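# Three arms set an enclosure upright in its bay

## Task

Turn the enclosure so it rests upright on its base inside the marked bay, never letting it spin quickly. The arms are fixed at these spots (metres, heading in degrees counter-clockwise from +x): arm1 at x=-0.99 y=+0.32 z=+0.38 heading -1; arm2 at x=-0.98 y=-0.32 z=+0.37 heading -1; arm3 at x=+0.86 y=+0.00 z=+0.66 heading +178. Finish by releasing it and moving the arms away; it only counts if the enclosure stays upright in the bay without any robot holding it.

## Robot and tools

Setup: three identical i2rt Big YAM arms, named arm1, arm2 and arm3, work together. Each has six revolute joints, a two-finger gripper and a wrist camera (arm1_cam_wrist, arm2_cam_wrist, arm3_cam_wrist). Two fixed room cameras, cam_high and cam_low, also watch the scene. arm1 and arm2 sit side by side on the -x side facing roughly +x; arm3 sits on the +x side facing back toward them. Fully stretched, a hand reaches about 1.0 m from its joint1 axis. Loose objects may occasionally get a brief shove from outside.

Frames: everything shares one scene frame with its origin on the floor and +z up. The hand point is halfway between the fingertips; the hand z axis runs along the fingers and the fingers open and close along hand y. Foot poses are not printed.

execute_actions(actions, cameras): actions is a list holding either one action or nothing. An action is an object keyed by robot name (arm1, arm2, arm3); each holds a joints object. Values are absolute joint targets, not offsets, given by name: joint1_rad..joint6_rad in radians and gripper_m in metres. Any subset of robots and joints may be named; all named motions start together and may finish at different times. Omitted joints keep pushing toward their previous targets. Ranges (tolerance for counting as reached in brackets): joint1_rad -2.879..2.879 (±0.045), turns the whole arm about its foot, positive counter-clockwise seen from above, 0 points the arm along its foot's heading; joint2_rad 0..3.141 (±0.14), shoulder, 0 has the upper arm lying back roughly flat, increasing raises it then brings it forward; joint3_rad 0..3.019 (±0.09), elbow, 0 folded, larger opens; joint4_rad -1.692..1.57 (±0.055), hand pitch, positive tips fingers up; joint5_rad -1.57..1.57 (±0.03), sideways hand swing, positive toward the arm's right; joint6_rad -2.094..2.094 (±0.035), hand roll, positive clockwise looking from behind the hand; gripper_m 0..0.093 (±0.003), fingertip gap, with roughly 50 to 62 N per pad at most. One action runs at most 15 s. An unknown key or out-of-range number rejects the whole call and nothing moves. cameras lists which images to return (omitted, null or ["all"] gives every camera, [] gives none); the pictures line gives their order. An empty actions list just reports state and images.

wait(seconds): 0 to 10 s with no new command; returns state and images. zoom_image(camera, region): enlarges part of that camera's most recent full image; region is [x0, y0, x1, y1] in pixels from the top-left, no bigger than 504 by 504. read_manual(section): only gives licence texts. finished_scene(scene): ends the given scene after the last command has been held; irreversible, and the result says whether the goal was met. Answering without a tool call ends everything.

Reading results: joint_status tells how each commanded joint ended. off_target means it stopped short and may still push. contact_stop or time_out means it now holds where it stopped; after time_out a joint may keep a target a limited distance ahead (at most 0.375, 0.375, 0.113, 0.225, 0.075, 0.3 rad for joints 1 to 6) and creep there if freed; on_its_own lists such joints, and its held at value is the target, not the position. Sending a joint its reported position relieves the push. "joint command not followed" (often with a cause line) means a safety check blocked that arm's joint targets, shown per joint as not_followed; the gripper part still runs, and the blocked targets may be retried later on their own. Tiny target changes may produce no motion. Joint torques are raw drive outputs with per-arm offset, scale and noise, so treat them as rough. Calibration data for all cameras is supplied; real poses may differ slightly, and wrist camera poses inherit joint errors.

Hazards: robots do not stop on contact and can push hard; a hard squeeze between two robots fails the task, and a strong hit can too. The inter-arm guard ignores fingers, gripper housings and wrist cameras and may react late. Joints move at different speeds, so the hand can swing along an unexpected path between postures. Sustained loads heat motors: a MOTOR HOT warning appears from 85 °C, and at 100 °C the arm goes limp and falls (OVER-TEMPERATURE FAULT, joints reported as limit_stop_at_motor_heat; resend targets afterwards). Heat builds even while you deliberate, since the robots keep holding the last command. Avoid dropping, slipping or slamming the enclosure, turning it fast, or knocking anything out of the work area or onto the floor. Faster robot motion is better. At the end open the grippers and pull every arm clear so the enclosure stands by itself.

Each tool is called after ">>>" as name([rows], argument=value, ...), one row to a line, values as JSON.

## Session

>>> execute_actions(actions=[])

Scene clock: 0.00 s.
Joint torques (N m, as the arm reports them, + toward a larger angle): no reading
Motor temperatures (°C, as the motors report them): arm1=[25 25 26 25 22 23] | arm2=[26 25 24 24 23 22] | arm3=[25 22 22 23 23 22]
arm1.joint_positions: joint1_rad=-0.005 joint2_rad=+0.477 joint3_rad=+1.412 joint4_rad=-1.236 joint5_rad=-0.109 joint6_rad=+0.433 gripper_m=+0.095
arm1.joint_status: not commanded
arm1.hand: x=-0.8121 y=+0.3346 z=+0.9810 quat_wxyz=(-0.572, -0.148, -0.790, -0.165) (m; scene frame)
arm2.joint_positions: joint1_rad=-0.021 joint2_rad=+0.597 joint3_rad=+1.322 joint4_rad=-1.486 joint5_rad=+0.083 joint6_rad=+0.171 gripper_m=+0.094
arm2.joint_status: not commanded
arm2.hand: x=-0.7685 y=-0.3387 z=+0.8534 quat_wxyz=(-0.393, -0.108, -0.913, +0.013) (m; scene frame)
arm3.joint_positions: joint1_rad=-0.023 joint2_rad=+0.490 joint3_rad=+1.352 joint4_rad=-1.362 joint5_rad=-0.041 joint6_rad=-0.248 gripper_m=+0.094
arm3.joint_status: not commanded
arm3.hand: x=+0.6781 y=-0.0027 z=+1.2004 quat_wxyz=(-0.067, +0.853, +0.094, -0.508) (m; scene frame)
pictures: arm1_cam_wrist, arm2_cam_wrist, arm3_cam_wrist, cam_high, cam_low
Images, in order (width x height): arm1_cam_wrist 896x504, arm2_cam_wrist 896x504, arm3_cam_wrist 896x504, cam_high 896x504, cam_low 896x504.

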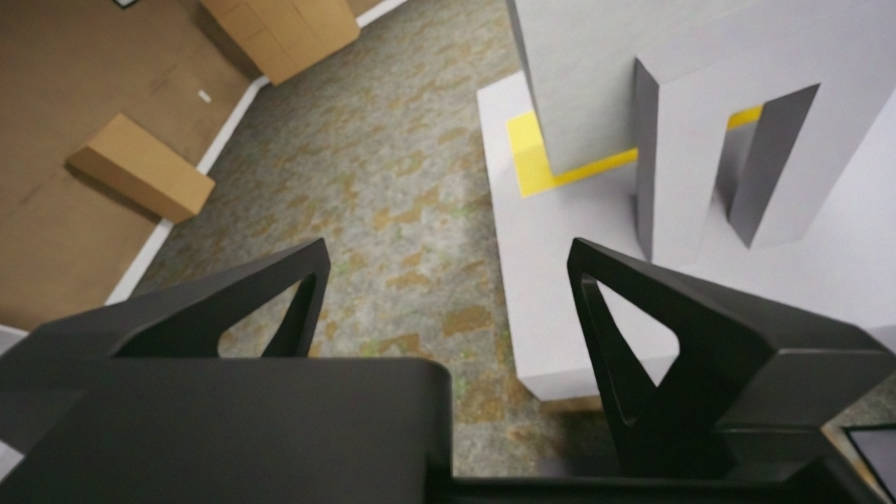

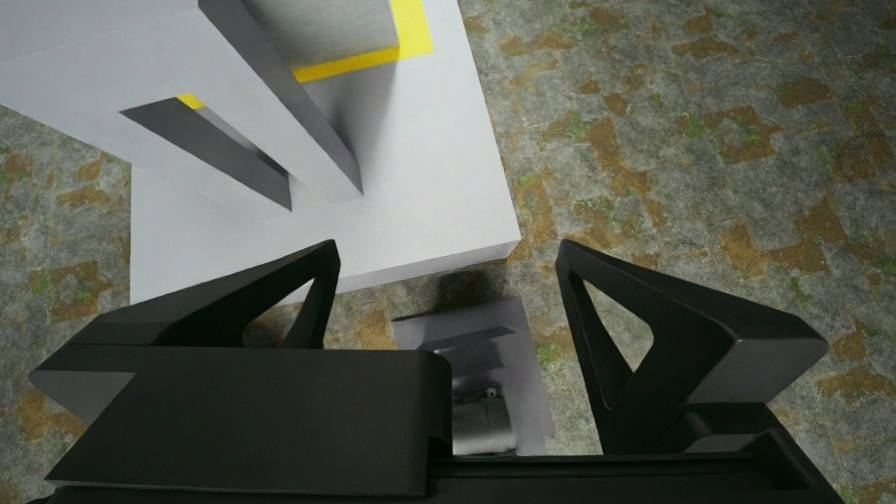

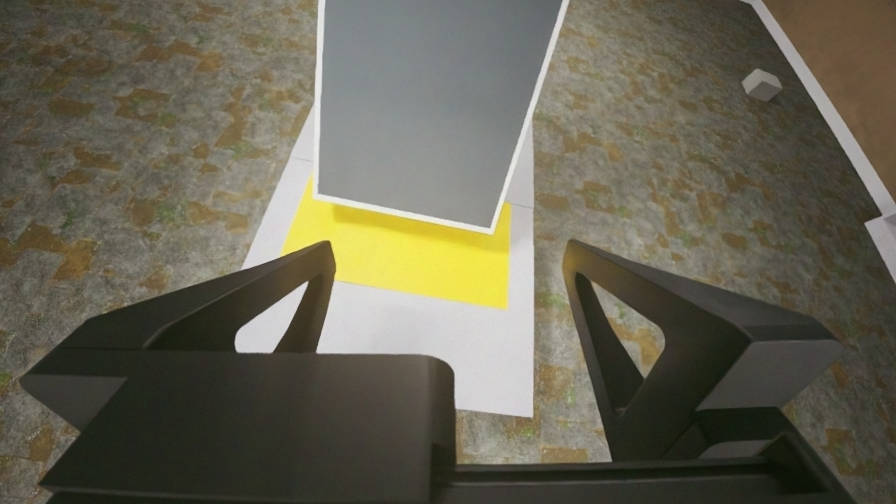

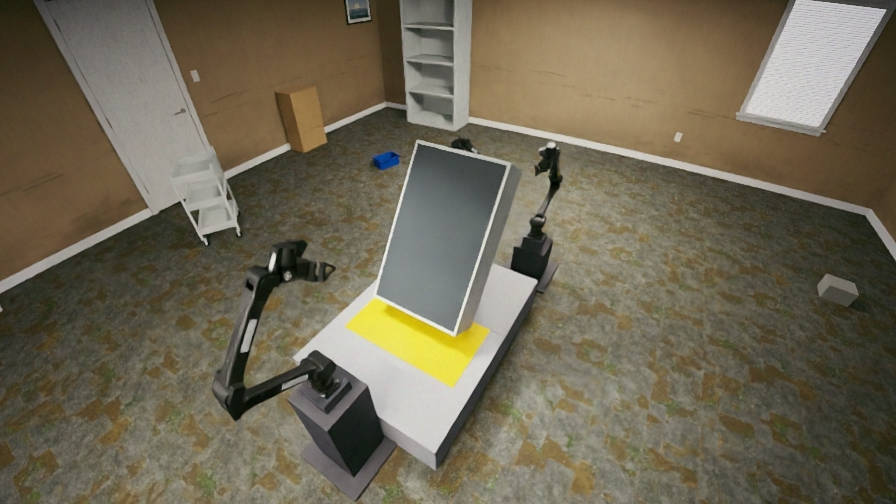

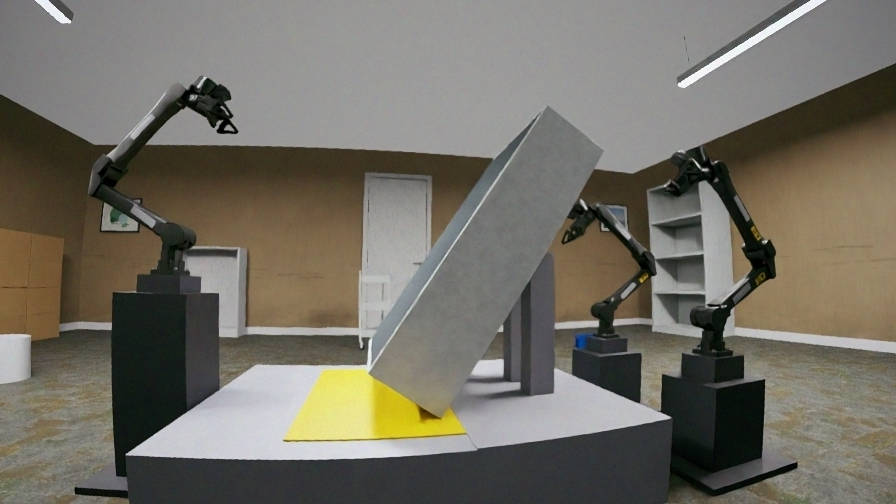

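>>> zoom_image(camera="cam_low", region=[270, 80, 690, 480])

>>> zoom_image(camera="cam_high", region=[300, 120, 600, 420])

Region (270, 80, 690, 480) of cam_low's 896x504 image, scaled by 1.200, with more detail than that image has; it fills the top 480 rows of this view, and the rest is white.

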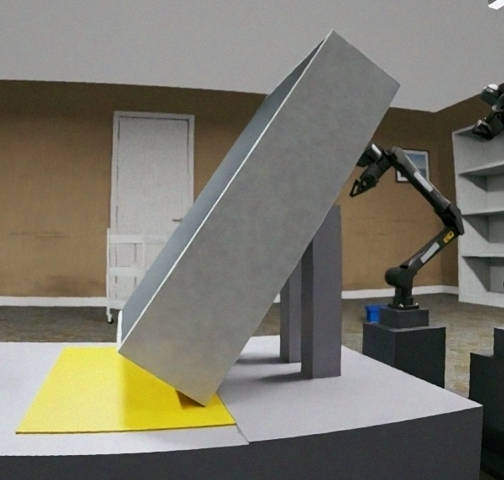

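Region (300, 120, 600, 420) of cam_high's 896x504 image, scaled by 1.680, with more detail than that image has.

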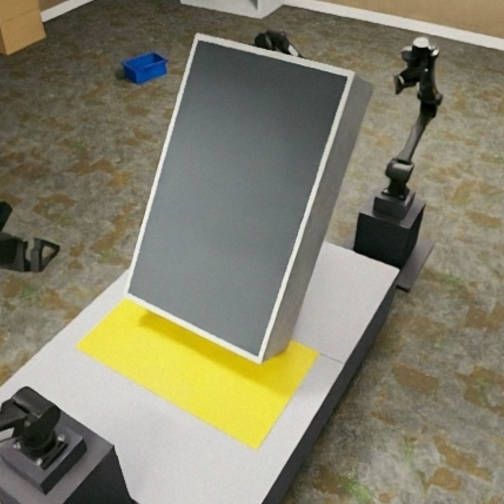

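>>> execute_actions([
  {"arm1":{"joints":{"joint1_rad":-0.208,"joint2_rad":0.65,"joint3_rad":0.776,"joint4_rad":1.0,"joint5_rad":0,"joint6_rad":0,"gripper_m":0}},"arm2":{"joints":{"joint1_rad":0.235,"joint2_rad":0.65,"joint3_rad":0.776,"joint4_rad":1.0,"joint5_rad":0,"joint6_rad":0,"gripper_m":0}},"arm3":{"joints":{"joint1_rad":0.035,"joint2_rad":2.0,"joint3_rad":1.8,"joint4_rad":-0.09,"joint5_rad":0,"joint6_rad":0,"gripper_m":0}}},
], cameras=["cam_low"])

>>> execute_actions([
  {"arm1":{"joints":{"joint2_rad":1.276}},"arm2":{"joints":{"joint2_rad":1.26}},"arm3":{"joints":{"joint2_rad":2.112,"joint3_rad":1.954}}},
])

Scene clock: 75.17 s.
Joint torques (N m, as the arm reports them, + toward a larger angle): arm1=[-1.45 -0.54  9.22  1.29  0.05 -0.11] | arm2=[ 0.09 -0.54  7.89  0.88 -0.17 -0.02] | arm3=[  0.85 -24.03  14.14   2.97   0.13   0.06]
Motor temperatures (°C, as the motors report them): arm1=[25 25 30 26 22 23] | arm2=[26 25 27 25 23 22] | arm3=[25 23 25 24 23 22]
arm1.joint_positions: joint1_rad=-0.203 joint2_rad=+0.653 joint3_rad=+0.766 joint4_rad=+0.989 joint5_rad=-0.002 joint6_rad=+0.009 gripper_m=+0.001
arm1.joint_status: all done
arm1.hand: x=-0.7423 y=+0.2652 z=+1.0585 quat_wxyz=(-0.968, -0.026, -0.230, +0.100) (m; scene frame)
arm2.joint_positions: joint1_rad=+0.228 joint2_rad=+0.654 joint3_rad=+0.771 joint4_rad=+0.987 joint5_rad=+0.002 joint6_rad=+0.014 gripper_m=+0.001
arm2.joint_status: all done
arm2.hand: x=-0.7297 y=-0.2623 z=+1.0479 quat_wxyz=(-0.966, +0.025, -0.233, -0.112) (m; scene frame)
arm3.joint_positions: joint1_rad=+0.023 joint2_rad=+2.014 joint3_rad=+1.759 joint4_rad=-0.113 joint5_rad=-0.003 joint6_rad=-0.011 gripper_m=+0.000
arm3.joint_status: all done
arm3.hand: x=+0.0161 y=+0.0085 z=+0.9211 quat_wxyz=(-0.011, +0.823, +0.003, -0.568) (m; scene frame)
pictures: cam_low
Images, in order (width x height): cam_low 896x504.

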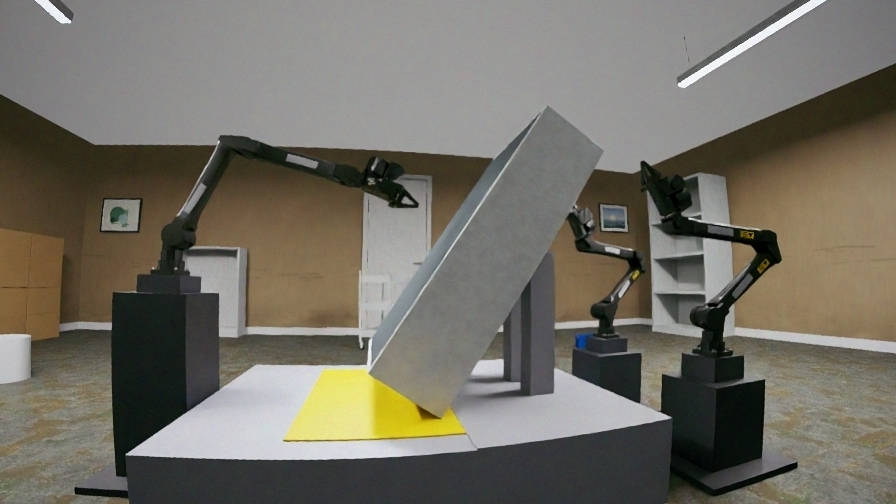

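Scene clock: 76.53 s.
Joint torques (N m, as the arm reports them, + toward a larger angle): arm1=[ -1.39 -10.78   8.81   1.96   0.03  -0.12] | arm2=[ 0.08 -8.2   7.77  1.33 -0.17 -0.02] | arm3=[  0.76 -23.39  15.98   3.2    0.07   0.09]
Motor temperatures (°C, as the motors report them): arm1=[25 25 30 26 22 23] | arm2=[26 25 27 25 23 22] | arm3=[25 23 25 24 23 22]
arm1.joint_positions: joint1_rad=-0.203 joint2_rad=+1.286 joint3_rad=+0.766 joint4_rad=+0.996 joint5_rad=-0.002 joint6_rad=+0.009 gripper_m=+0.001
arm1.joint_status: all done
arm1.hand: x=-0.4706 y=+0.2058 z=+0.8182 quat_wxyz=(-0.850, -0.058, -0.516, +0.088) (m; scene frame)
arm2.joint_positions: joint1_rad=+0.228 joint2_rad=+1.266 joint3_rad=+0.771 joint4_rad=+0.997 joint5_rad=+0.002 joint6_rad=+0.014 gripper_m=+0.001
arm2.joint_status: all done
arm2.hand: x=-0.4657 y=-0.2046 z=+0.8161 quat_wxyz=(-0.853, +0.053, -0.509, -0.098) (m; scene frame)
arm3.joint_positions: joint1_rad=+0.023 joint2_rad=+2.095 joint3_rad=+1.893 joint4_rad=-0.112 joint5_rad=-0.003 joint6_rad=-0.011 gripper_m=+0.000
arm3.joint_status: all done
arm3.hand: x=-0.0175 y=+0.0089 z=+0.9344 quat_wxyz=(-0.012, +0.808, +0.004, -0.590) (m; scene frame)
pictures: arm1_cam_wrist, arm2_cam_wrist, arm3_cam_wrist, cam_high, cam_low
camera_calibration (this result's frames):
arm1_cam_wrist: T_world_to_cam=[[-0.206871, -0.978329, -0.00877677, 0.111194], [-0.133345, 0.037081, -0.990376, 0.746926], [0.969239, -0.20371, -0.138126, 0.736459], [0, 0, 0, 1]] pos_world=[-0.591203, 0.231111, 0.842438]
arm2_cam_wrist: T_world_to_cam=[[0.236587, -0.97156, -0.00988733, -0.0823492], [-0.129776, -0.0215138, -0.99131, 0.749298], [0.962904, 0.235814, -0.131175, 0.726145], [0, 0, 0, 1]] pos_world=[-0.582484, -0.235122, 0.837224]
arm3_cam_wrist: T_world_to_cam=[[0.00855854, 0.999928, 0.00844426, -0.0149216], [0.8012, -0.00180423, -0.598394, 0.580354], [-0.598336, 0.0118869, -0.801157, 0.859217], [0, 0, 0, 1]] pos_world=[0.0492487, 0.00575422, 1.03577]
Images, in order (width x height): arm1_cam_wrist 896x504, arm2_cam_wrist 896x504, arm3_cam_wrist 896x504, cam_high 896x504, cam_low 896x504.

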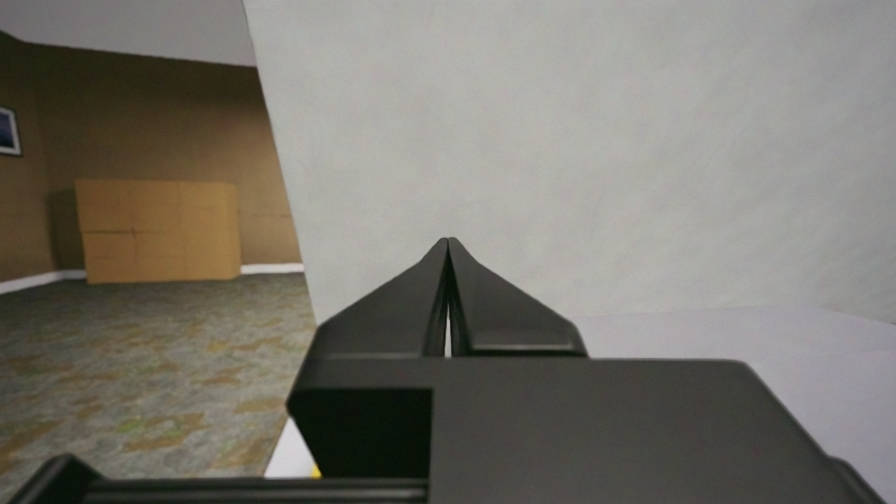

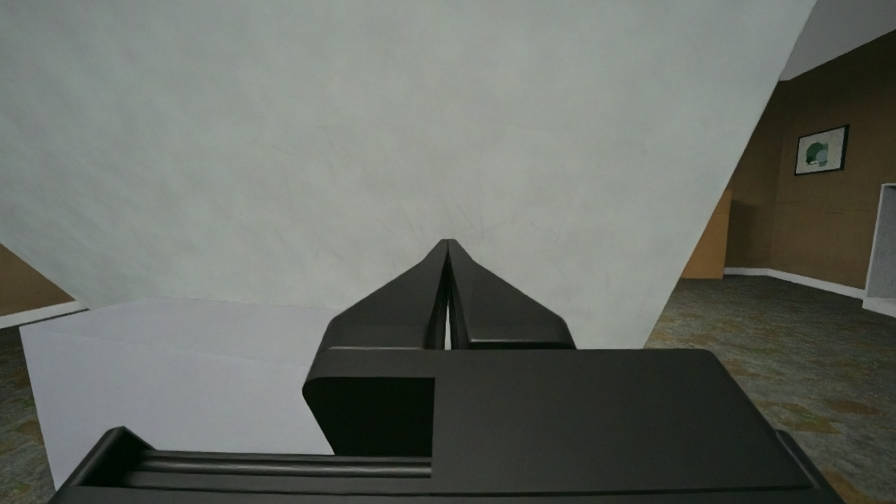

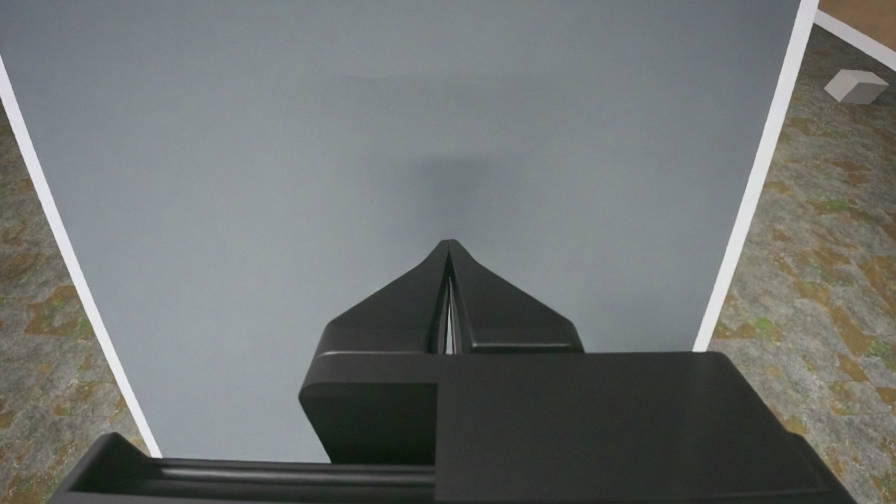

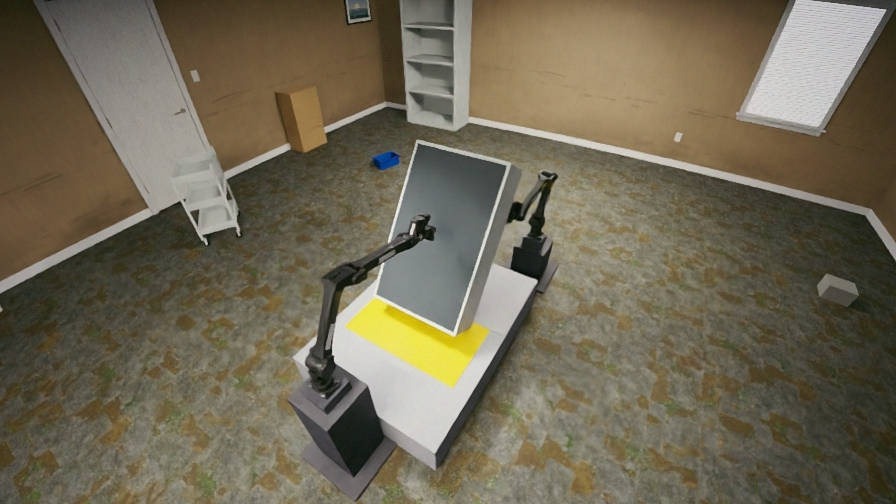

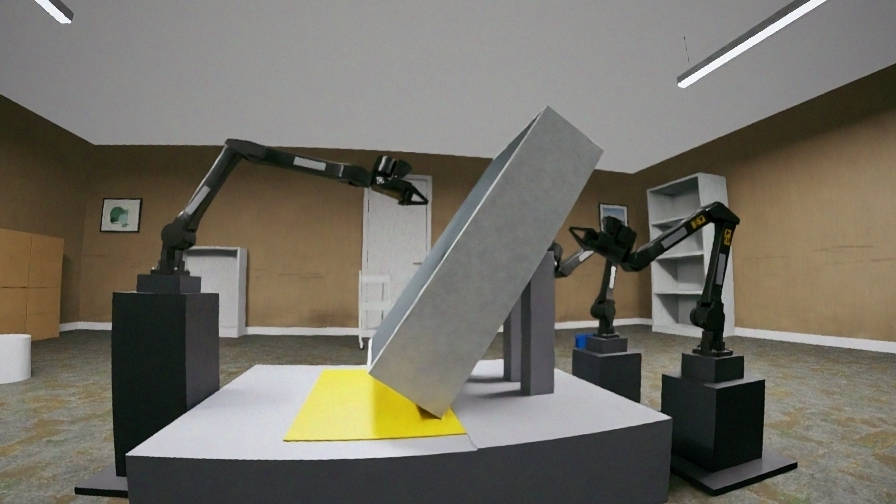

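>>> execute_actions([
  {"arm1":{"joints":{"joint1_rad":-0.215,"joint2_rad":1.34,"joint3_rad":0.905,"joint4_rad":0.94}},"arm2":{"joints":{"joint1_rad":0.13,"joint2_rad":1.27,"joint3_rad":0.865,"joint4_rad":0.905}},"arm3":{"joints":{"joint1_rad":0.08}}},
], cameras=[])

>>> execute_actions([
  {"arm1":{"joints":{"joint2_rad":1.385,"joint3_rad":0.99,"joint4_rad":0.9}},"arm2":{"joints":{"joint2_rad":1.32,"joint3_rad":0.955,"joint4_rad":0.865}}},
], cameras=["cam_low","arm1_cam_wrist","arm2_cam_wrist"])

Scene clock: 95.20 s.
Joint torques (N m, as the arm reports them, + toward a larger angle): arm1=[ -1.37 -10.51  11.44   1.67   0.04  -0.11] | arm2=[-0.23 -7.67 11.89  1.01 -0.1  -0.01] | arm3=[  0.12 -23.71  15.95   2.91   0.06   0.12]
Motor temperatures (°C, as the motors report them): arm1=[25 25 32 25 22 23] | arm2=[26 26 27 24 23 22] | arm3=[25 25 28 24 23 22]
arm1.joint_positions: joint1_rad=-0.206 joint2_rad=+1.341 joint3_rad=+0.864 joint4_rad=+0.945 joint5_rad=-0.002 joint6_rad=+0.009 gripper_m=+0.001
arm1.joint_status: all done
arm1.hand: x=-0.4417 y=+0.1977 z=+0.8324 quat_wxyz=(-0.848, -0.059, -0.520, +0.089) (m; scene frame)
arm2.joint_positions: joint1_rad=+0.128 joint2_rad=+1.266 joint3_rad=+0.802 joint4_rad=+0.913 joint5_rad=+0.001 joint6_rad=+0.013 gripper_m=+0.001
arm2.joint_status: all done
arm2.hand: x=-0.4455 y=-0.2551 z=+0.8149 quat_wxyz=(-0.843, +0.030, -0.534, -0.054) (m; scene frame)
arm3.joint_positions: joint1_rad=+0.081 joint2_rad=+2.095 joint3_rad=+1.893 joint4_rad=-0.112 joint5_rad=-0.002 joint6_rad=-0.011 gripper_m=+0.000
arm3.joint_status: all done
arm3.hand: x=-0.0167 y=-0.0419 z=+0.9337 quat_wxyz=(+0.005, +0.807, +0.027, -0.589) (m; scene frame)
pictures: none
No camera images: the call's "cameras" was empty. Leave "cameras" out to get every camera's image.

Scene clock: 96.07 s.
Joint torques (N m, as the arm reports them, + toward a larger angle): arm1=[ -1.39 -10.86  13.98   1.67  -0.03  -0.12] | arm2=[-0.4  -8.37 12.84  1.13 -0.08 -0.01] | arm3=[  0.14 -23.82  16.23   3.16   0.     0.07]
Motor temperatures (°C, as the motors report them): arm1=[25 25 32 25 22 23] | arm2=[26 26 27 24 23 22] | arm3=[25 25 28 24 23 22]
arm1.joint_positions: joint1_rad=-0.207 joint2_rad=+1.373 joint3_rad=+0.923 joint4_rad=+0.906 joint5_rad=-0.001 joint6_rad=+0.009 gripper_m=+0.001
arm1.joint_status: all done
arm1.hand: x=-0.4241 y=+0.1932 z=+0.8394 quat_wxyz=(-0.845, -0.060, -0.525, +0.089) (m; scene frame)
arm2.joint_positions: joint1_rad=+0.128 joint2_rad=+1.314 joint3_rad=+0.881 joint4_rad=+0.870 joint5_rad=+0.000 joint6_rad=+0.013 gripper_m=+0.001
arm2.joint_status: all done
arm2.hand: x=-0.4209 y=-0.2520 z=+0.8245 quat_wxyz=(-0.840, +0.030, -0.539, -0.054) (m; scene frame)
arm3.joint_positions: joint1_rad=+0.081 joint2_rad=+2.095 joint3_rad=+1.893 joint4_rad=-0.112 joint5_rad=-0.002 joint6_rad=-0.011 gripper_m=+0.000
arm3.joint_status: not commanded
arm3.hand: x=-0.0167 y=-0.0419 z=+0.9337 quat_wxyz=(+0.005, +0.807, +0.027, -0.589) (m; scene frame)
pictures: arm1_cam_wrist, arm2_cam_wrist, cam_low
camera_calibration (this result's frames):
arm1_cam_wrist: T_world_to_cam=[[-0.211428, -0.977349, -0.00928427, 0.106948], [-0.152983, 0.0424735, -0.987316, 0.762635], [0.965347, -0.207326, -0.158498, 0.707905], [0, 0, 0, 1]] pos_world=[-0.544092, 0.218901, 0.866156]
arm2_cam_wrist: T_world_to_cam=[[0.138331, -0.990342, -0.00935356, -0.185506], [-0.195272, -0.0180142, -0.980584, 0.726872], [0.970945, 0.137472, -0.195878, 0.72729], [0, 0, 0, 1]] pos_world=[-0.538559, -0.270602, 0.853484]
Images, in order (width x height): arm1_cam_wrist 896x504, arm2_cam_wrist 896x504, cam_low 896x504.

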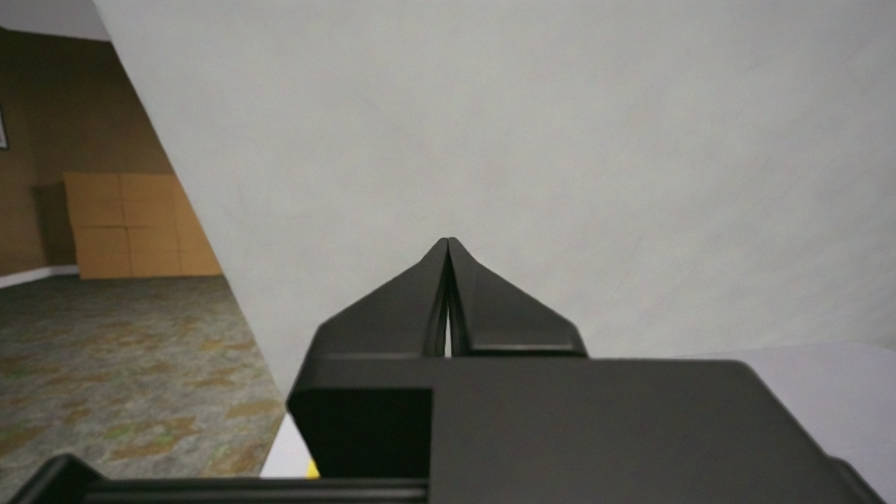

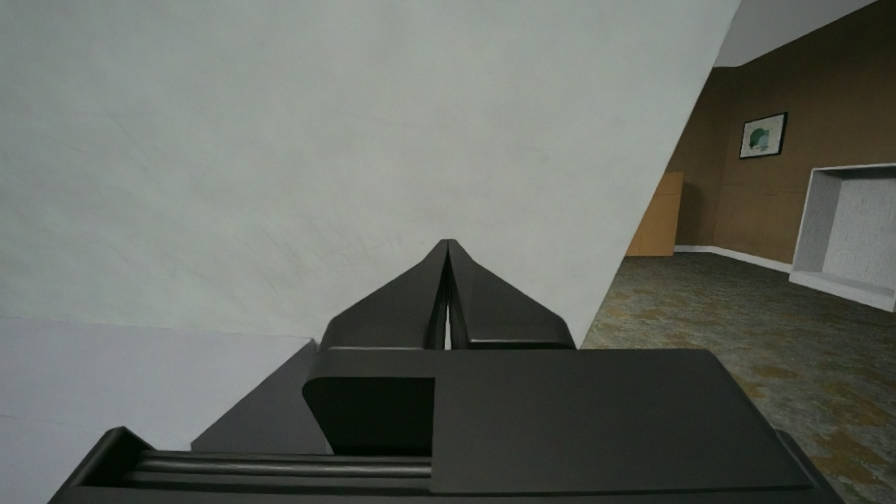

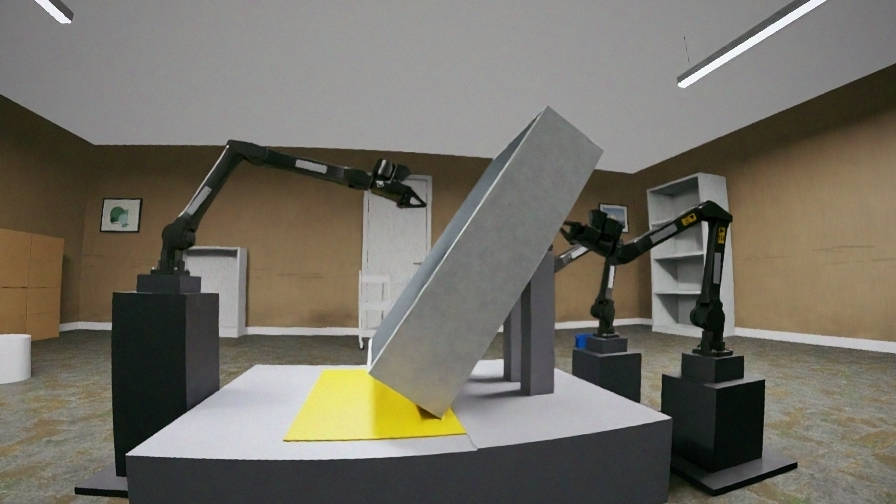

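>>> execute_actions([
  {"arm1":{"joints":{"joint2_rad":1.40,"joint3_rad":1.07,"joint4_rad":0.89}},"arm2":{"joints":{"joint2_rad":1.335,"joint3_rad":1.04,"joint4_rad":0.86}}},
], cameras=[])

>>> execute_actions([
  {"arm1":{"joints":{"joint2_rad":1.42,"joint3_rad":1.14,"joint4_rad":0.87}},"arm2":{"joints":{"joint2_rad":1.36,"joint3_rad":1.11,"joint4_rad":0.84}}},
], cameras=["cam_low"])

Scene clock: 103.30 s.
Joint torques (N m, as the arm reports them, + toward a larger angle): arm1=[-0.97 -9.37 17.44  1.38  0.   -0.1 ] | arm2=[-0.25 -7.24 15.5   1.03 -0.09 -0.01] | arm3=[ -0.51 -24.02  16.24   2.99   0.05   0.15]
Motor temperatures (°C, as the motors report them): arm1=[25 25 35 25 22 23] | arm2=[26 26 29 24 23 22] | arm3=[25 25 29 24 23 22]
arm1.joint_positions: joint1_rad=-0.207 joint2_rad=+1.373 joint3_rad=+0.926 joint4_rad=+0.904 joint5_rad=-0.001 joint6_rad=+0.009 gripper_m=+0.001
arm1.joint_status: joint3_rad time_out (moved +0.004 of +0.147); the others done
arm1.on_its_own: joint3_rad reads +0.926 and still pushes toward +1.039 since a time_out
arm1.hand: x=-0.4237 y=+0.1930 z=+0.8410 quat_wxyz=(-0.845, -0.060, -0.524, +0.089) (m; scene frame)
arm2.joint_positions: joint1_rad=+0.128 joint2_rad=+1.314 joint3_rad=+0.884 joint4_rad=+0.868 joint5_rad=+0.000 joint6_rad=+0.013 gripper_m=+0.001
arm2.joint_status: joint3_rad time_out (moved +0.003 of +0.159); the others done
arm2.on_its_own: joint3_rad reads +0.884 and still pushes toward +0.996 since a time_out
arm2.hand: x=-0.4205 y=-0.2520 z=+0.8257 quat_wxyz=(-0.840, +0.030, -0.539, -0.054) (m; scene frame)
arm3.joint_positions: joint1_rad=+0.081 joint2_rad=+2.095 joint3_rad=+1.893 joint4_rad=-0.112 joint5_rad=-0.002 joint6_rad=-0.011 gripper_m=+0.000
arm3.joint_status: not commanded
arm3.hand: x=-0.0167 y=-0.0419 z=+0.9337 quat_wxyz=(+0.005, +0.807, +0.027, -0.589) (m; scene frame)
pictures: none
No camera images: the call's "cameras" was empty. Leave "cameras" out to get every camera's image.

not run: a stop came earlier in this reply.

>>> execute_actions([
  {"arm1":{"joints":{"joint1_rad":-0.235,"joint2_rad":0.85,"joint3_rad":0.85,"joint4_rad":0.9}},"arm2":{"joints":{"joint1_rad":0.135,"joint2_rad":0.8,"joint3_rad":0.81,"joint4_rad":0.87}}},
], cameras=[])

>>> execute_actions([
  {"arm1":{"joints":{"joint3_rad":1.1,"joint4_rad":0}},"arm2":{"joints":{"joint3_rad":1.08,"joint4_rad":0}}},
], cameras=[])

>>> execute_actions([
  {"arm1":{"joints":{"joint2_rad":0.96,"joint3_rad":1.19}},"arm2":{"joints":{"joint2_rad":0.91,"joint3_rad":1.175}}},
], cameras=["cam_low","cam_high"])

Scene clock: 146.77 s.
Joint torques (N m, as the arm reports them, + toward a larger angle): arm1=[-0.94 -2.99  9.7   1.17  0.04 -0.11] | arm2=[ 0.18 -1.5   7.89  0.8  -0.09 -0.01] | arm3=[ -0.38 -22.9   15.93   2.76   0.06   0.05]
Motor temperatures (°C, as the motors report them): arm1=[25 25 48 25 22 23] | arm2=[26 26 35 24 23 22] | arm3=[25 26 31 24 23 22]
arm1.joint_positions: joint1_rad=-0.230 joint2_rad=+0.849 joint3_rad=+0.839 joint4_rad=+0.902 joint5_rad=-0.002 joint6_rad=+0.008 gripper_m=+0.001
arm1.joint_status: all done
arm1.hand: x=-0.6411 y=+0.2330 z=+1.0290 quat_wxyz=(-0.937, -0.041, -0.329, +0.110) (m; scene frame)
arm2.joint_positions: joint1_rad=+0.128 joint2_rad=+0.792 joint3_rad=+0.810 joint4_rad=+0.869 joint5_rad=+0.000 joint6_rad=+0.013 gripper_m=+0.001
arm2.joint_status: all done
arm2.hand: x=-0.6376 y=-0.2769 z=+1.0137 quat_wxyz=(-0.939, +0.020, -0.338, -0.061) (m; scene frame)
arm3.joint_positions: joint1_rad=+0.081 joint2_rad=+2.095 joint3_rad=+1.893 joint4_rad=-0.112 joint5_rad=-0.002 joint6_rad=-0.011 gripper_m=+0.000
arm3.joint_status: not commanded
arm3.hand: x=-0.0167 y=-0.0419 z=+0.9337 quat_wxyz=(+0.005, +0.807, +0.027, -0.589) (m; scene frame)
pictures: none
No camera images: the call's "cameras" was empty. Leave "cameras" out to get every camera's image.

Scene clock: 148.23 s.
Joint torques (N m, as the arm reports them, + toward a larger angle): arm1=[-0.97 -4.   11.4   1.87  0.03 -0.12] | arm2=[ 0.15 -2.49 11.17  1.22 -0.08 -0.01] | arm3=[ -0.97 -23.27  15.97   3.08   0.04   0.08]
Motor temperatures (°C, as the motors report them): arm1=[25 25 47 25 22 23] | arm2=[26 26 35 24 23 22] | arm3=[25 26 31 24 23 22]
arm1.joint_positions: joint1_rad=-0.230 joint2_rad=+0.848 joint3_rad=+1.074 joint4_rad=+0.007 joint5_rad=-0.002 joint6_rad=+0.008 gripper_m=+0.001
arm1.joint_status: all done
arm1.hand: x=-0.5685 y=+0.2151 z=+0.9838 quat_wxyz=(-0.780, -0.077, -0.614, +0.091) (m; scene frame)
arm2.joint_positions: joint1_rad=+0.128 joint2_rad=+0.796 joint3_rad=+1.039 joint4_rad=+0.007 joint5_rad=+0.000 joint6_rad=+0.013 gripper_m=+0.001
arm2.joint_status: all done
arm2.hand: x=-0.5653 y=-0.2685 z=+0.9691 quat_wxyz=(-0.786, +0.034, -0.615, -0.050) (m; scene frame)
arm3.joint_positions: joint1_rad=+0.081 joint2_rad=+2.095 joint3_rad=+1.893 joint4_rad=-0.112 joint5_rad=-0.002 joint6_rad=-0.011 gripper_m=+0.000
arm3.joint_status: not commanded
arm3.hand: x=-0.0167 y=-0.0419 z=+0.9337 quat_wxyz=(+0.005, +0.807, +0.027, -0.589) (m; scene frame)
pictures: none
No camera images: the call's "cameras" was empty. Leave "cameras" out to get every camera's image.

Scene clock: 149.17 s.
Joint torques (N m, as the arm reports them, + toward a larger angle): arm1=[-1.17 -6.03 12.82  2.12  0.03 -0.12] | arm2=[ 0.15 -4.69 12.99  1.43 -0.08 -0.01] | arm3=[ -0.56 -23.26  16.31   3.05  -0.03   0.04]
Motor temperatures (°C, as the motors report them): arm1=[25 25 47 25 22 23] | arm2=[26 26 35 24 23 22] | arm3=[25 26 31 24 23 22]
arm1.joint_positions: joint1_rad=-0.230 joint2_rad=+0.967 joint3_rad=+1.146 joint4_rad=+0.003 joint5_rad=-0.002 joint6_rad=+0.008 gripper_m=+0.001
arm1.joint_status: all done
arm1.hand: x=-0.5231 y=+0.2038 z=+0.9756 quat_wxyz=(-0.764, -0.080, -0.634, +0.089) (m; scene frame)
arm2.joint_positions: joint1_rad=+0.128 joint2_rad=+0.915 joint3_rad=+1.108 joint4_rad=+0.004 joint5_rad=+0.000 joint6_rad=+0.013 gripper_m=+0.001
arm2.joint_status: all done
arm2.hand: x=-0.5197 y=-0.2631 z=+0.9614 quat_wxyz=(-0.770, +0.035, -0.635, -0.049) (m; scene frame)
arm3.joint_positions: joint1_rad=+0.081 joint2_rad=+2.095 joint3_rad=+1.893 joint4_rad=-0.112 joint5_rad=-0.002 joint6_rad=-0.011 gripper_m=+0.000
arm3.joint_status: not commanded
arm3.hand: x=-0.0167 y=-0.0419 z=+0.9337 quat_wxyz=(+0.005, +0.807, +0.027, -0.589) (m; scene frame)
pictures: cam_high, cam_low
Images, in order (width x height): cam_high 896x504, cam_low 896x504.

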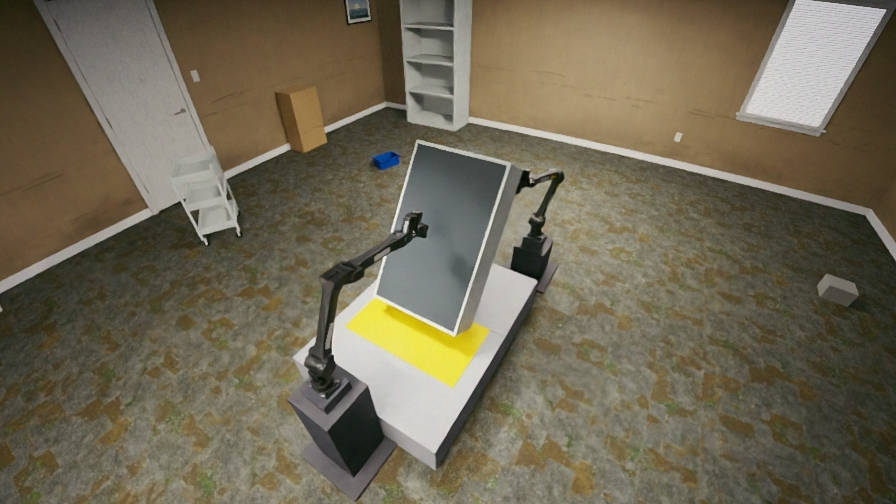

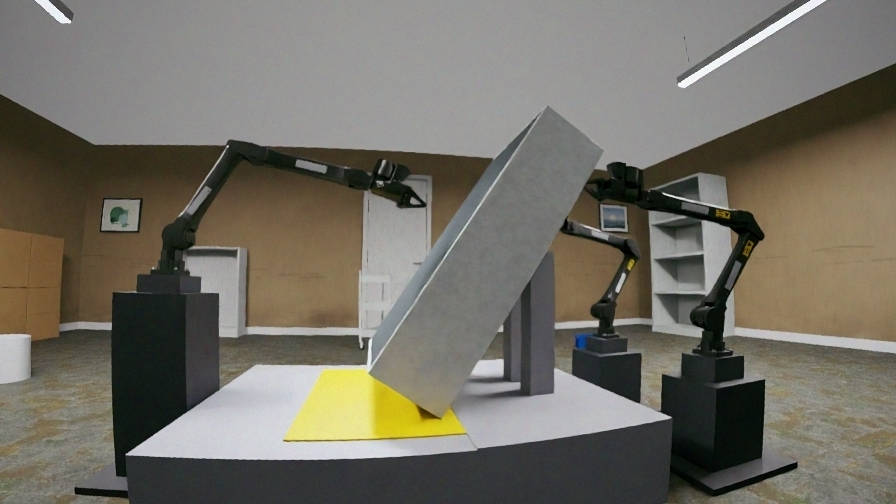

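>>> execute_actions([
  {"arm1":{"joints":{"joint2_rad":1.03,"joint3_rad":1.25,"joint4_rad":0.04}},"arm2":{"joints":{"joint2_rad":0.98,"joint3_rad":1.225,"joint4_rad":0.04}}},
], cameras=[])

>>> execute_actions([
  {"arm1":{"joints":{"joint2_rad":1.09,"joint3_rad":1.29}},"arm2":{"joints":{"joint2_rad":1.04,"joint3_rad":1.265}}},
], cameras=["cam_low"])

Scene clock: 154.90 s.
Joint torques (N m, as the arm reports them, + toward a larger angle): arm1=[-1.37 -1.88 16.77  3.64  0.   -0.14] | arm2=[ 0.14  0.03 15.66  2.95 -0.09 -0.01] | arm3=[  0.64 -23.04  16.08   2.67   0.07   0.15]
Motor temperatures (°C, as the motors report them): arm1=[25 25 46 25 22 23] | arm2=[26 26 35 24 23 22] | arm3=[25 26 31 24 23 22]
arm1.joint_positions: joint1_rad=-0.230 joint2_rad=+0.977 joint3_rad=+1.160 joint4_rad=+0.007 joint5_rad=-0.001 joint6_rad=+0.008 gripper_m=+0.001
arm1.joint_status: all done
arm1.hand: x=-0.5204 y=+0.2030 z=+0.9806 quat_wxyz=(-0.767, -0.080, -0.631, +0.090) (m; scene frame)
arm2.joint_positions: joint1_rad=+0.128 joint2_rad=+0.924 joint3_rad=+1.120 joint4_rad=+0.006 joint5_rad=+0.001 joint6_rad=+0.013 gripper_m=+0.001
arm2.joint_status: joint3_rad time_out (moved +0.012 of +0.117); the others done
arm2.on_its_own: joint3_rad reads +1.120 and still pushes toward +1.225 since a time_out
arm2.hand: x=-0.5170 y=-0.2628 z=+0.9651 quat_wxyz=(-0.771, +0.035, -0.634, -0.049) (m; scene frame)
arm3.joint_positions: joint1_rad=+0.081 joint2_rad=+2.095 joint3_rad=+1.893 joint4_rad=-0.112 joint5_rad=-0.002 joint6_rad=-0.011 gripper_m=+0.000
arm3.joint_status: not commanded
arm3.hand: x=-0.0167 y=-0.0419 z=+0.9337 quat_wxyz=(+0.005, +0.807, +0.027, -0.589) (m; scene frame)
pictures: none
No camera images: the call's "cameras" was empty. Leave "cameras" out to get every camera's image.

not run: a stop came earlier in this reply.

>>> execute_actions([
  {"arm1":{"joints":{"joint2_rad":1.09}},"arm2":{"joints":{"joint2_rad":1.04}}},
], cameras=["cam_low"])

Scene clock: 157.47 s.
Joint torques (N m, as the arm reports them, + toward a larger angle): arm1=[-0.11  0.09 15.77  3.43 -0.29 -0.09] | arm2=[ 0.1   3.37 14.84  2.68 -0.19 -0.01] | arm3=[ -0.64 -24.25  16.16   2.94   0.02   0.1 ]
Motor temperatures (°C, as the motors report them): arm1=[25 25 47 26 22 23] | arm2=[26 26 35 25 23 22] | arm3=[25 26 31 24 23 22]
arm1.joint_positions: joint1_rad=-0.239 joint2_rad=+1.015 joint3_rad=+1.172 joint4_rad=+0.007 joint5_rad=+0.006 joint6_rad=+0.008 gripper_m=+0.001
arm1.joint_status: all done
arm1.hand: x=-0.5059 y=+0.1934 z=+0.9698 quat_wxyz=(-0.757, -0.087, -0.640, +0.095) (m; scene frame)
arm2.joint_positions: joint1_rad=+0.128 joint2_rad=+0.940 joint3_rad=+1.133 joint4_rad=+0.012 joint5_rad=+0.003 joint6_rad=+0.013 gripper_m=+0.001
arm2.joint_status: all done
arm2.on_its_own: joint3_rad reads +1.133 and still pushes toward +1.225 since a time_out
arm2.hand: x=-0.5112 y=-0.2625 z=+0.9670 quat_wxyz=(-0.772, +0.034, -0.633, -0.048) (m; scene frame)
arm3.joint_positions: joint1_rad=+0.081 joint2_rad=+2.095 joint3_rad=+1.893 joint4_rad=-0.112 joint5_rad=-0.002 joint6_rad=-0.011 gripper_m=+0.000
arm3.joint_status: not commanded
arm3.hand: x=-0.0167 y=-0.0419 z=+0.9337 quat_wxyz=(+0.005, +0.807, +0.027, -0.589) (m; scene frame)
pictures: cam_low
Images, in order (width x height): cam_low 896x504.

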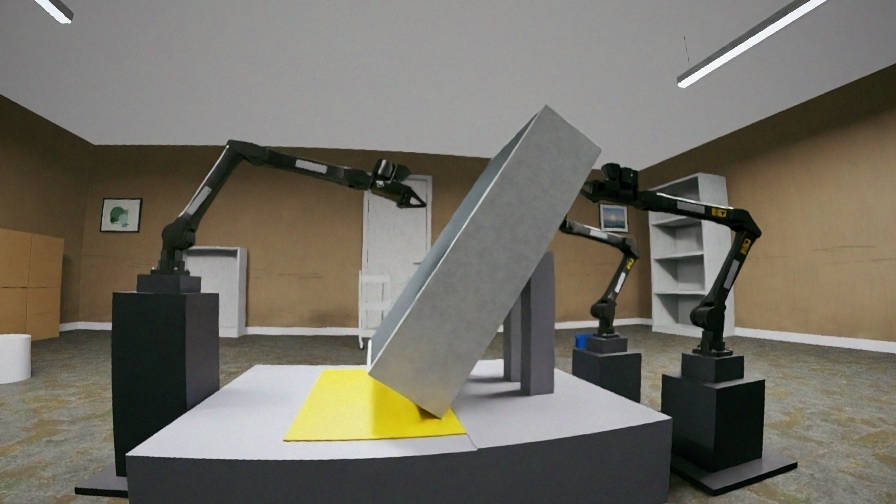

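>>> execute_actions([
  {"arm1":{"joints":{"joint1_rad":-0.2,"joint2_rad":1.13,"joint3_rad":1.32,"joint4_rad":0.05}},"arm2":{"joints":{"joint1_rad":0.11,"joint2_rad":1.09,"joint3_rad":1.285,"joint4_rad":0.05}}},
], cameras=[])

>>> execute_actions([
  {"arm1":{"joints":{"joint1_rad":-0.19,"joint2_rad":1.19,"joint3_rad":1.39}},"arm2":{"joints":{"joint1_rad":0.105,"joint2_rad":1.15,"joint3_rad":1.355}}},
], cameras=["cam_low"])

Scene clock: 164.30 s.
Joint torques (N m, as the arm reports them, + toward a larger angle): arm1=[ 0.72 -4.69 15.3   3.59 -0.55 -0.1 ] | arm2=[-1.25  0.58 14.01  2.42 -0.19 -0.01] | arm3=[ -0.53 -23.62  16.13   2.94   0.03   0.08]
Motor temperatures (°C, as the motors report them): arm1=[25 25 47 26 22 23] | arm2=[26 26 35 25 23 22] | arm3=[25 26 31 24 23 22]
arm1.joint_positions: joint1_rad=-0.225 joint2_rad=+1.083 joint3_rad=+1.247 joint4_rad=+0.017 joint5_rad=+0.011 joint6_rad=+0.008 gripper_m=+0.001
arm1.joint_status: all done
arm1.hand: x=-0.4817 y=+0.1938 z=+0.9858 quat_wxyz=(-0.764, -0.083, -0.634, +0.092) (m; scene frame)
arm2.joint_positions: joint1_rad=+0.121 joint2_rad=+1.012 joint3_rad=+1.205 joint4_rad=+0.029 joint5_rad=+0.003 joint6_rad=+0.013 gripper_m=+0.001
arm2.joint_status: all done
arm2.hand: x=-0.4868 y=-0.2628 z=+0.9826 quat_wxyz=(-0.778, +0.031, -0.626, -0.046) (m; scene frame)
arm3.joint_positions: joint1_rad=+0.081 joint2_rad=+2.095 joint3_rad=+1.893 joint4_rad=-0.112 joint5_rad=-0.002 joint6_rad=-0.011 gripper_m=+0.000
arm3.joint_status: not commanded
arm3.hand: x=-0.0167 y=-0.0419 z=+0.9337 quat_wxyz=(+0.005, +0.807, +0.027, -0.589) (m; scene frame)
pictures: none
No camera images: the call's "cameras" was empty. Leave "cameras" out to get every camera's image.

Scene clock: 165.10 s.
Joint torques (N m, as the arm reports them, + toward a larger angle): arm1=[ 0.95 -5.52 14.72  3.32 -0.53 -0.11] | arm2=[-1.2  -0.61 13.62  2.21 -0.17 -0.01] | arm3=[  0.44 -24.12  16.34   3.09  -0.01   0.11]
Motor temperatures (°C, as the motors report them): arm1=[25 25 47 26 22 23] | arm2=[26 26 35 25 23 22] | arm3=[25 26 31 24 23 22]
arm1.joint_positions: joint1_rad=-0.215 joint2_rad=+1.150 joint3_rad=+1.323 joint4_rad=+0.023 joint5_rad=+0.012 joint6_rad=+0.008 gripper_m=+0.001
arm1.joint_status: all done
arm1.hand: x=-0.4577 y=+0.1936 z=+0.9999 quat_wxyz=(-0.769, -0.079, -0.628, +0.089) (m; scene frame)
arm2.joint_positions: joint1_rad=+0.116 joint2_rad=+1.080 joint3_rad=+1.280 joint4_rad=+0.033 joint5_rad=+0.002 joint6_rad=+0.013 gripper_m=+0.001
arm2.joint_status: all done
arm2.hand: x=-0.4632 y=-0.2629 z=+0.9968 quat_wxyz=(-0.782, +0.030, -0.622, -0.044) (m; scene frame)
arm3.joint_positions: joint1_rad=+0.081 joint2_rad=+2.095 joint3_rad=+1.893 joint4_rad=-0.112 joint5_rad=-0.002 joint6_rad=-0.011 gripper_m=+0.000
arm3.joint_status: not commanded
arm3.hand: x=-0.0167 y=-0.0419 z=+0.9337 quat_wxyz=(+0.005, +0.807, +0.027, -0.589) (m; scene frame)
pictures: cam_low
Images, in order (width x height): cam_low 896x504.

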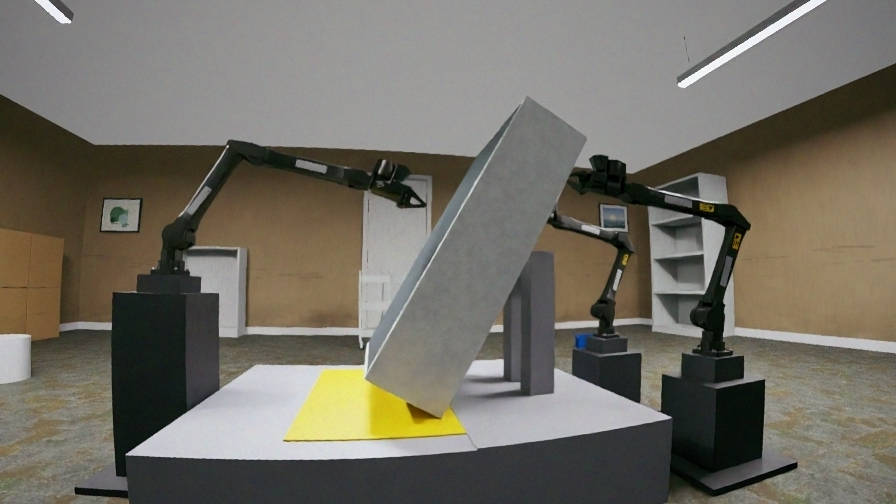

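>>> execute_actions([
  {"arm1":{"joints":{"joint1_rad":-0.18,"joint2_rad":1.26,"joint3_rad":1.475}},"arm2":{"joints":{"joint1_rad":0.10,"joint2_rad":1.22,"joint3_rad":1.44}}},
], cameras=[])

>>> execute_actions([
  {"arm1":{"joints":{"joint1_rad":-0.172,"joint2_rad":1.33,"joint3_rad":1.56}},"arm2":{"joints":{"joint1_rad":0.095,"joint2_rad":1.29,"joint3_rad":1.525}}},
], cameras=[])

>>> execute_actions([
  {"arm1":{"joints":{"joint1_rad":-0.165,"joint2_rad":1.40,"joint3_rad":1.645}},"arm2":{"joints":{"joint1_rad":0.09,"joint2_rad":1.36,"joint3_rad":1.61}}},
], cameras=["cam_low","cam_high"])

Scene clock: 173.27 s.
Joint torques (N m, as the arm reports them, + toward a larger angle): arm1=[ 1.33 -7.33 14.05  2.98 -0.53 -0.11] | arm2=[-1.12 -3.25 13.15  2.13 -0.12 -0.01] | arm3=[ -0.33 -23.16  16.07   3.05  -0.03   0.07]
Motor temperatures (°C, as the motors report them): arm1=[25 25 47 26 23 23] | arm2=[26 26 35 25 23 22] | arm3=[25 26 32 24 23 22]
arm1.joint_positions: joint1_rad=-0.203 joint2_rad=+1.231 joint3_rad=+1.417 joint4_rad=+0.030 joint5_rad=+0.011 joint6_rad=+0.008 gripper_m=+0.001
arm1.joint_status: all done
arm1.hand: x=-0.4282 y=+0.1936 z=+1.0159 quat_wxyz=(-0.775, -0.075, -0.621, +0.085) (m; scene frame)
arm2.joint_positions: joint1_rad=+0.110 joint2_rad=+1.165 joint3_rad=+1.371 joint4_rad=+0.035 joint5_rad=+0.001 joint6_rad=+0.013 gripper_m=+0.001
arm2.joint_status: all done
arm2.hand: x=-0.4322 y=-0.2623 z=+1.0094 quat_wxyz=(-0.784, +0.028, -0.619, -0.043) (m; scene frame)
arm3.joint_positions: joint1_rad=+0.081 joint2_rad=+2.095 joint3_rad=+1.893 joint4_rad=-0.112 joint5_rad=-0.002 joint6_rad=-0.011 gripper_m=+0.000
arm3.joint_status: not commanded
arm3.hand: x=-0.0167 y=-0.0419 z=+0.9337 quat_wxyz=(+0.005, +0.807, +0.027, -0.589) (m; scene frame)
pictures: none
No camera images: the call's "cameras" was empty. Leave "cameras" out to get every camera's image.

Scene clock: 174.13 s.
Joint torques (N m, as the arm reports them, + toward a larger angle): arm1=[ 0.8  -8.77 13.53  3.   -0.41 -0.1 ] | arm2=[-1.22 -4.62 12.98  1.99 -0.12 -0.01] | arm3=[ -0.52 -23.89  16.35   3.07  -0.05   0.1 ]
Motor temperatures (°C, as the motors report them): arm1=[25 25 47 26 23 23] | arm2=[26 26 35 25 23 22] | arm3=[25 26 32 24 23 22]
arm1.joint_positions: joint1_rad=-0.193 joint2_rad=+1.307 joint3_rad=+1.506 joint4_rad=+0.033 joint5_rad=+0.009 joint6_rad=+0.008 gripper_m=+0.001
arm1.joint_status: all done
arm1.hand: x=-0.4003 y=+0.1944 z=+1.0286 quat_wxyz=(-0.781, -0.070, -0.615, +0.080) (m; scene frame)
arm2.joint_positions: joint1_rad=+0.105 joint2_rad=+1.240 joint3_rad=+1.459 joint4_rad=+0.038 joint5_rad=+0.001 joint6_rad=+0.013 gripper_m=+0.001
arm2.joint_status: all done
arm2.hand: x=-0.4053 y=-0.2624 z=+1.0226 quat_wxyz=(-0.789, +0.027, -0.613, -0.041) (m; scene frame)
arm3.joint_positions: joint1_rad=+0.081 joint2_rad=+2.095 joint3_rad=+1.893 joint4_rad=-0.112 joint5_rad=-0.002 joint6_rad=-0.011 gripper_m=+0.000
arm3.joint_status: not commanded
arm3.hand: x=-0.0167 y=-0.0419 z=+0.9337 quat_wxyz=(+0.005, +0.807, +0.027, -0.589) (m; scene frame)
pictures: none
No camera images: the call's "cameras" was empty. Leave "cameras" out to get every camera's image.

Scene clock: 174.93 s.
Joint torques (N m, as the arm reports them, + toward a larger angle): arm1=[  0.49 -11.83  13.47   2.83  -0.3   -0.11] | arm2=[-1.22 -6.64 12.8   2.02 -0.12 -0.01] | arm3=[ -0.92 -23.01  15.95   3.1   -0.01   0.1 ]
Motor temperatures (°C, as the motors report them): arm1=[25 25 47 26 23 23] | arm2=[26 26 35 25 23 22] | arm3=[25 26 32 24 23 22]
arm1.joint_positions: joint1_rad=-0.179 joint2_rad=+1.386 joint3_rad=+1.595 joint4_rad=+0.035 joint5_rad=+0.005 joint6_rad=+0.008 gripper_m=+0.001
arm1.joint_status: all done
arm1.hand: x=-0.3704 y=+0.1975 z=+1.0365 quat_wxyz=(-0.785, -0.064, -0.611, +0.074) (m; scene frame)
arm2.joint_positions: joint1_rad=+0.101 joint2_rad=+1.320 joint3_rad=+1.546 joint4_rad=+0.038 joint5_rad=+0.001 joint6_rad=+0.013 gripper_m=+0.001
arm2.joint_status: all done
arm2.hand: x=-0.3760 y=-0.2621 z=+1.0307 quat_wxyz=(-0.791, +0.025, -0.610, -0.040) (m; scene frame)
arm3.joint_positions: joint1_rad=+0.081 joint2_rad=+2.095 joint3_rad=+1.893 joint4_rad=-0.112 joint5_rad=-0.002 joint6_rad=-0.011 gripper_m=+0.000
arm3.joint_status: not commanded
arm3.hand: x=-0.0167 y=-0.0419 z=+0.9337 quat_wxyz=(+0.005, +0.807, +0.027, -0.589) (m; scene frame)
pictures: cam_high, cam_low
Images, in order (width x height): cam_high 896x504, cam_low 896x504.

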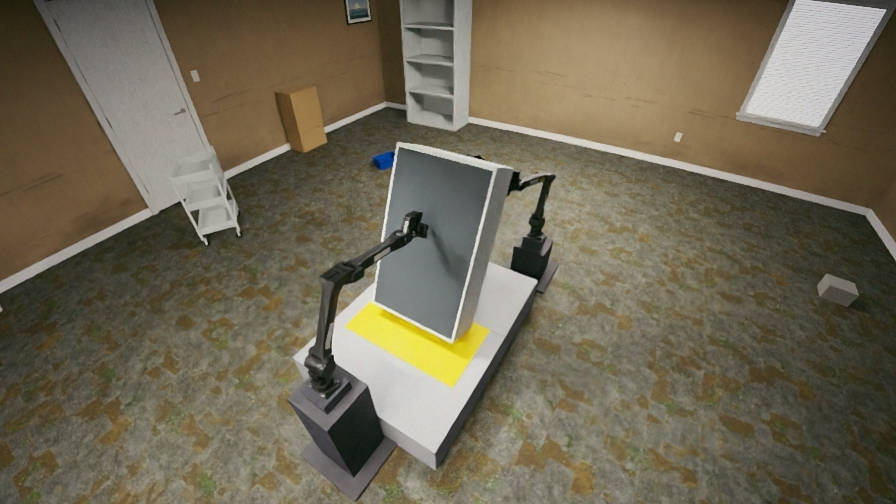

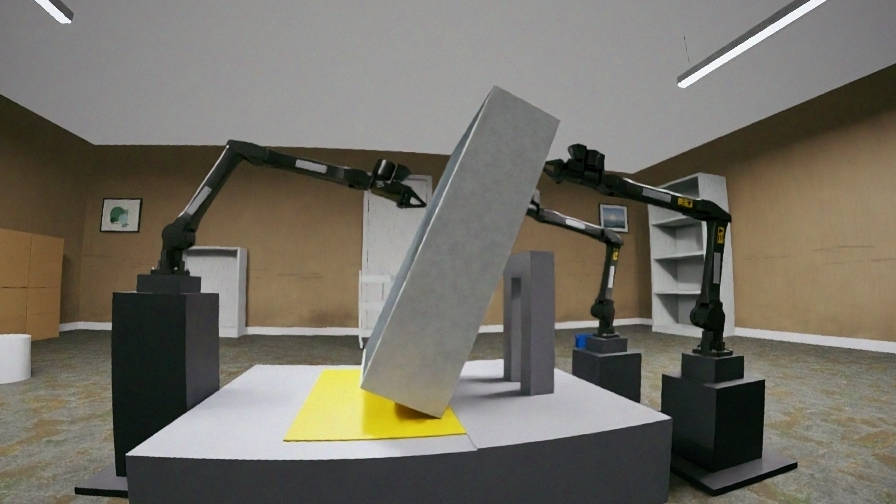

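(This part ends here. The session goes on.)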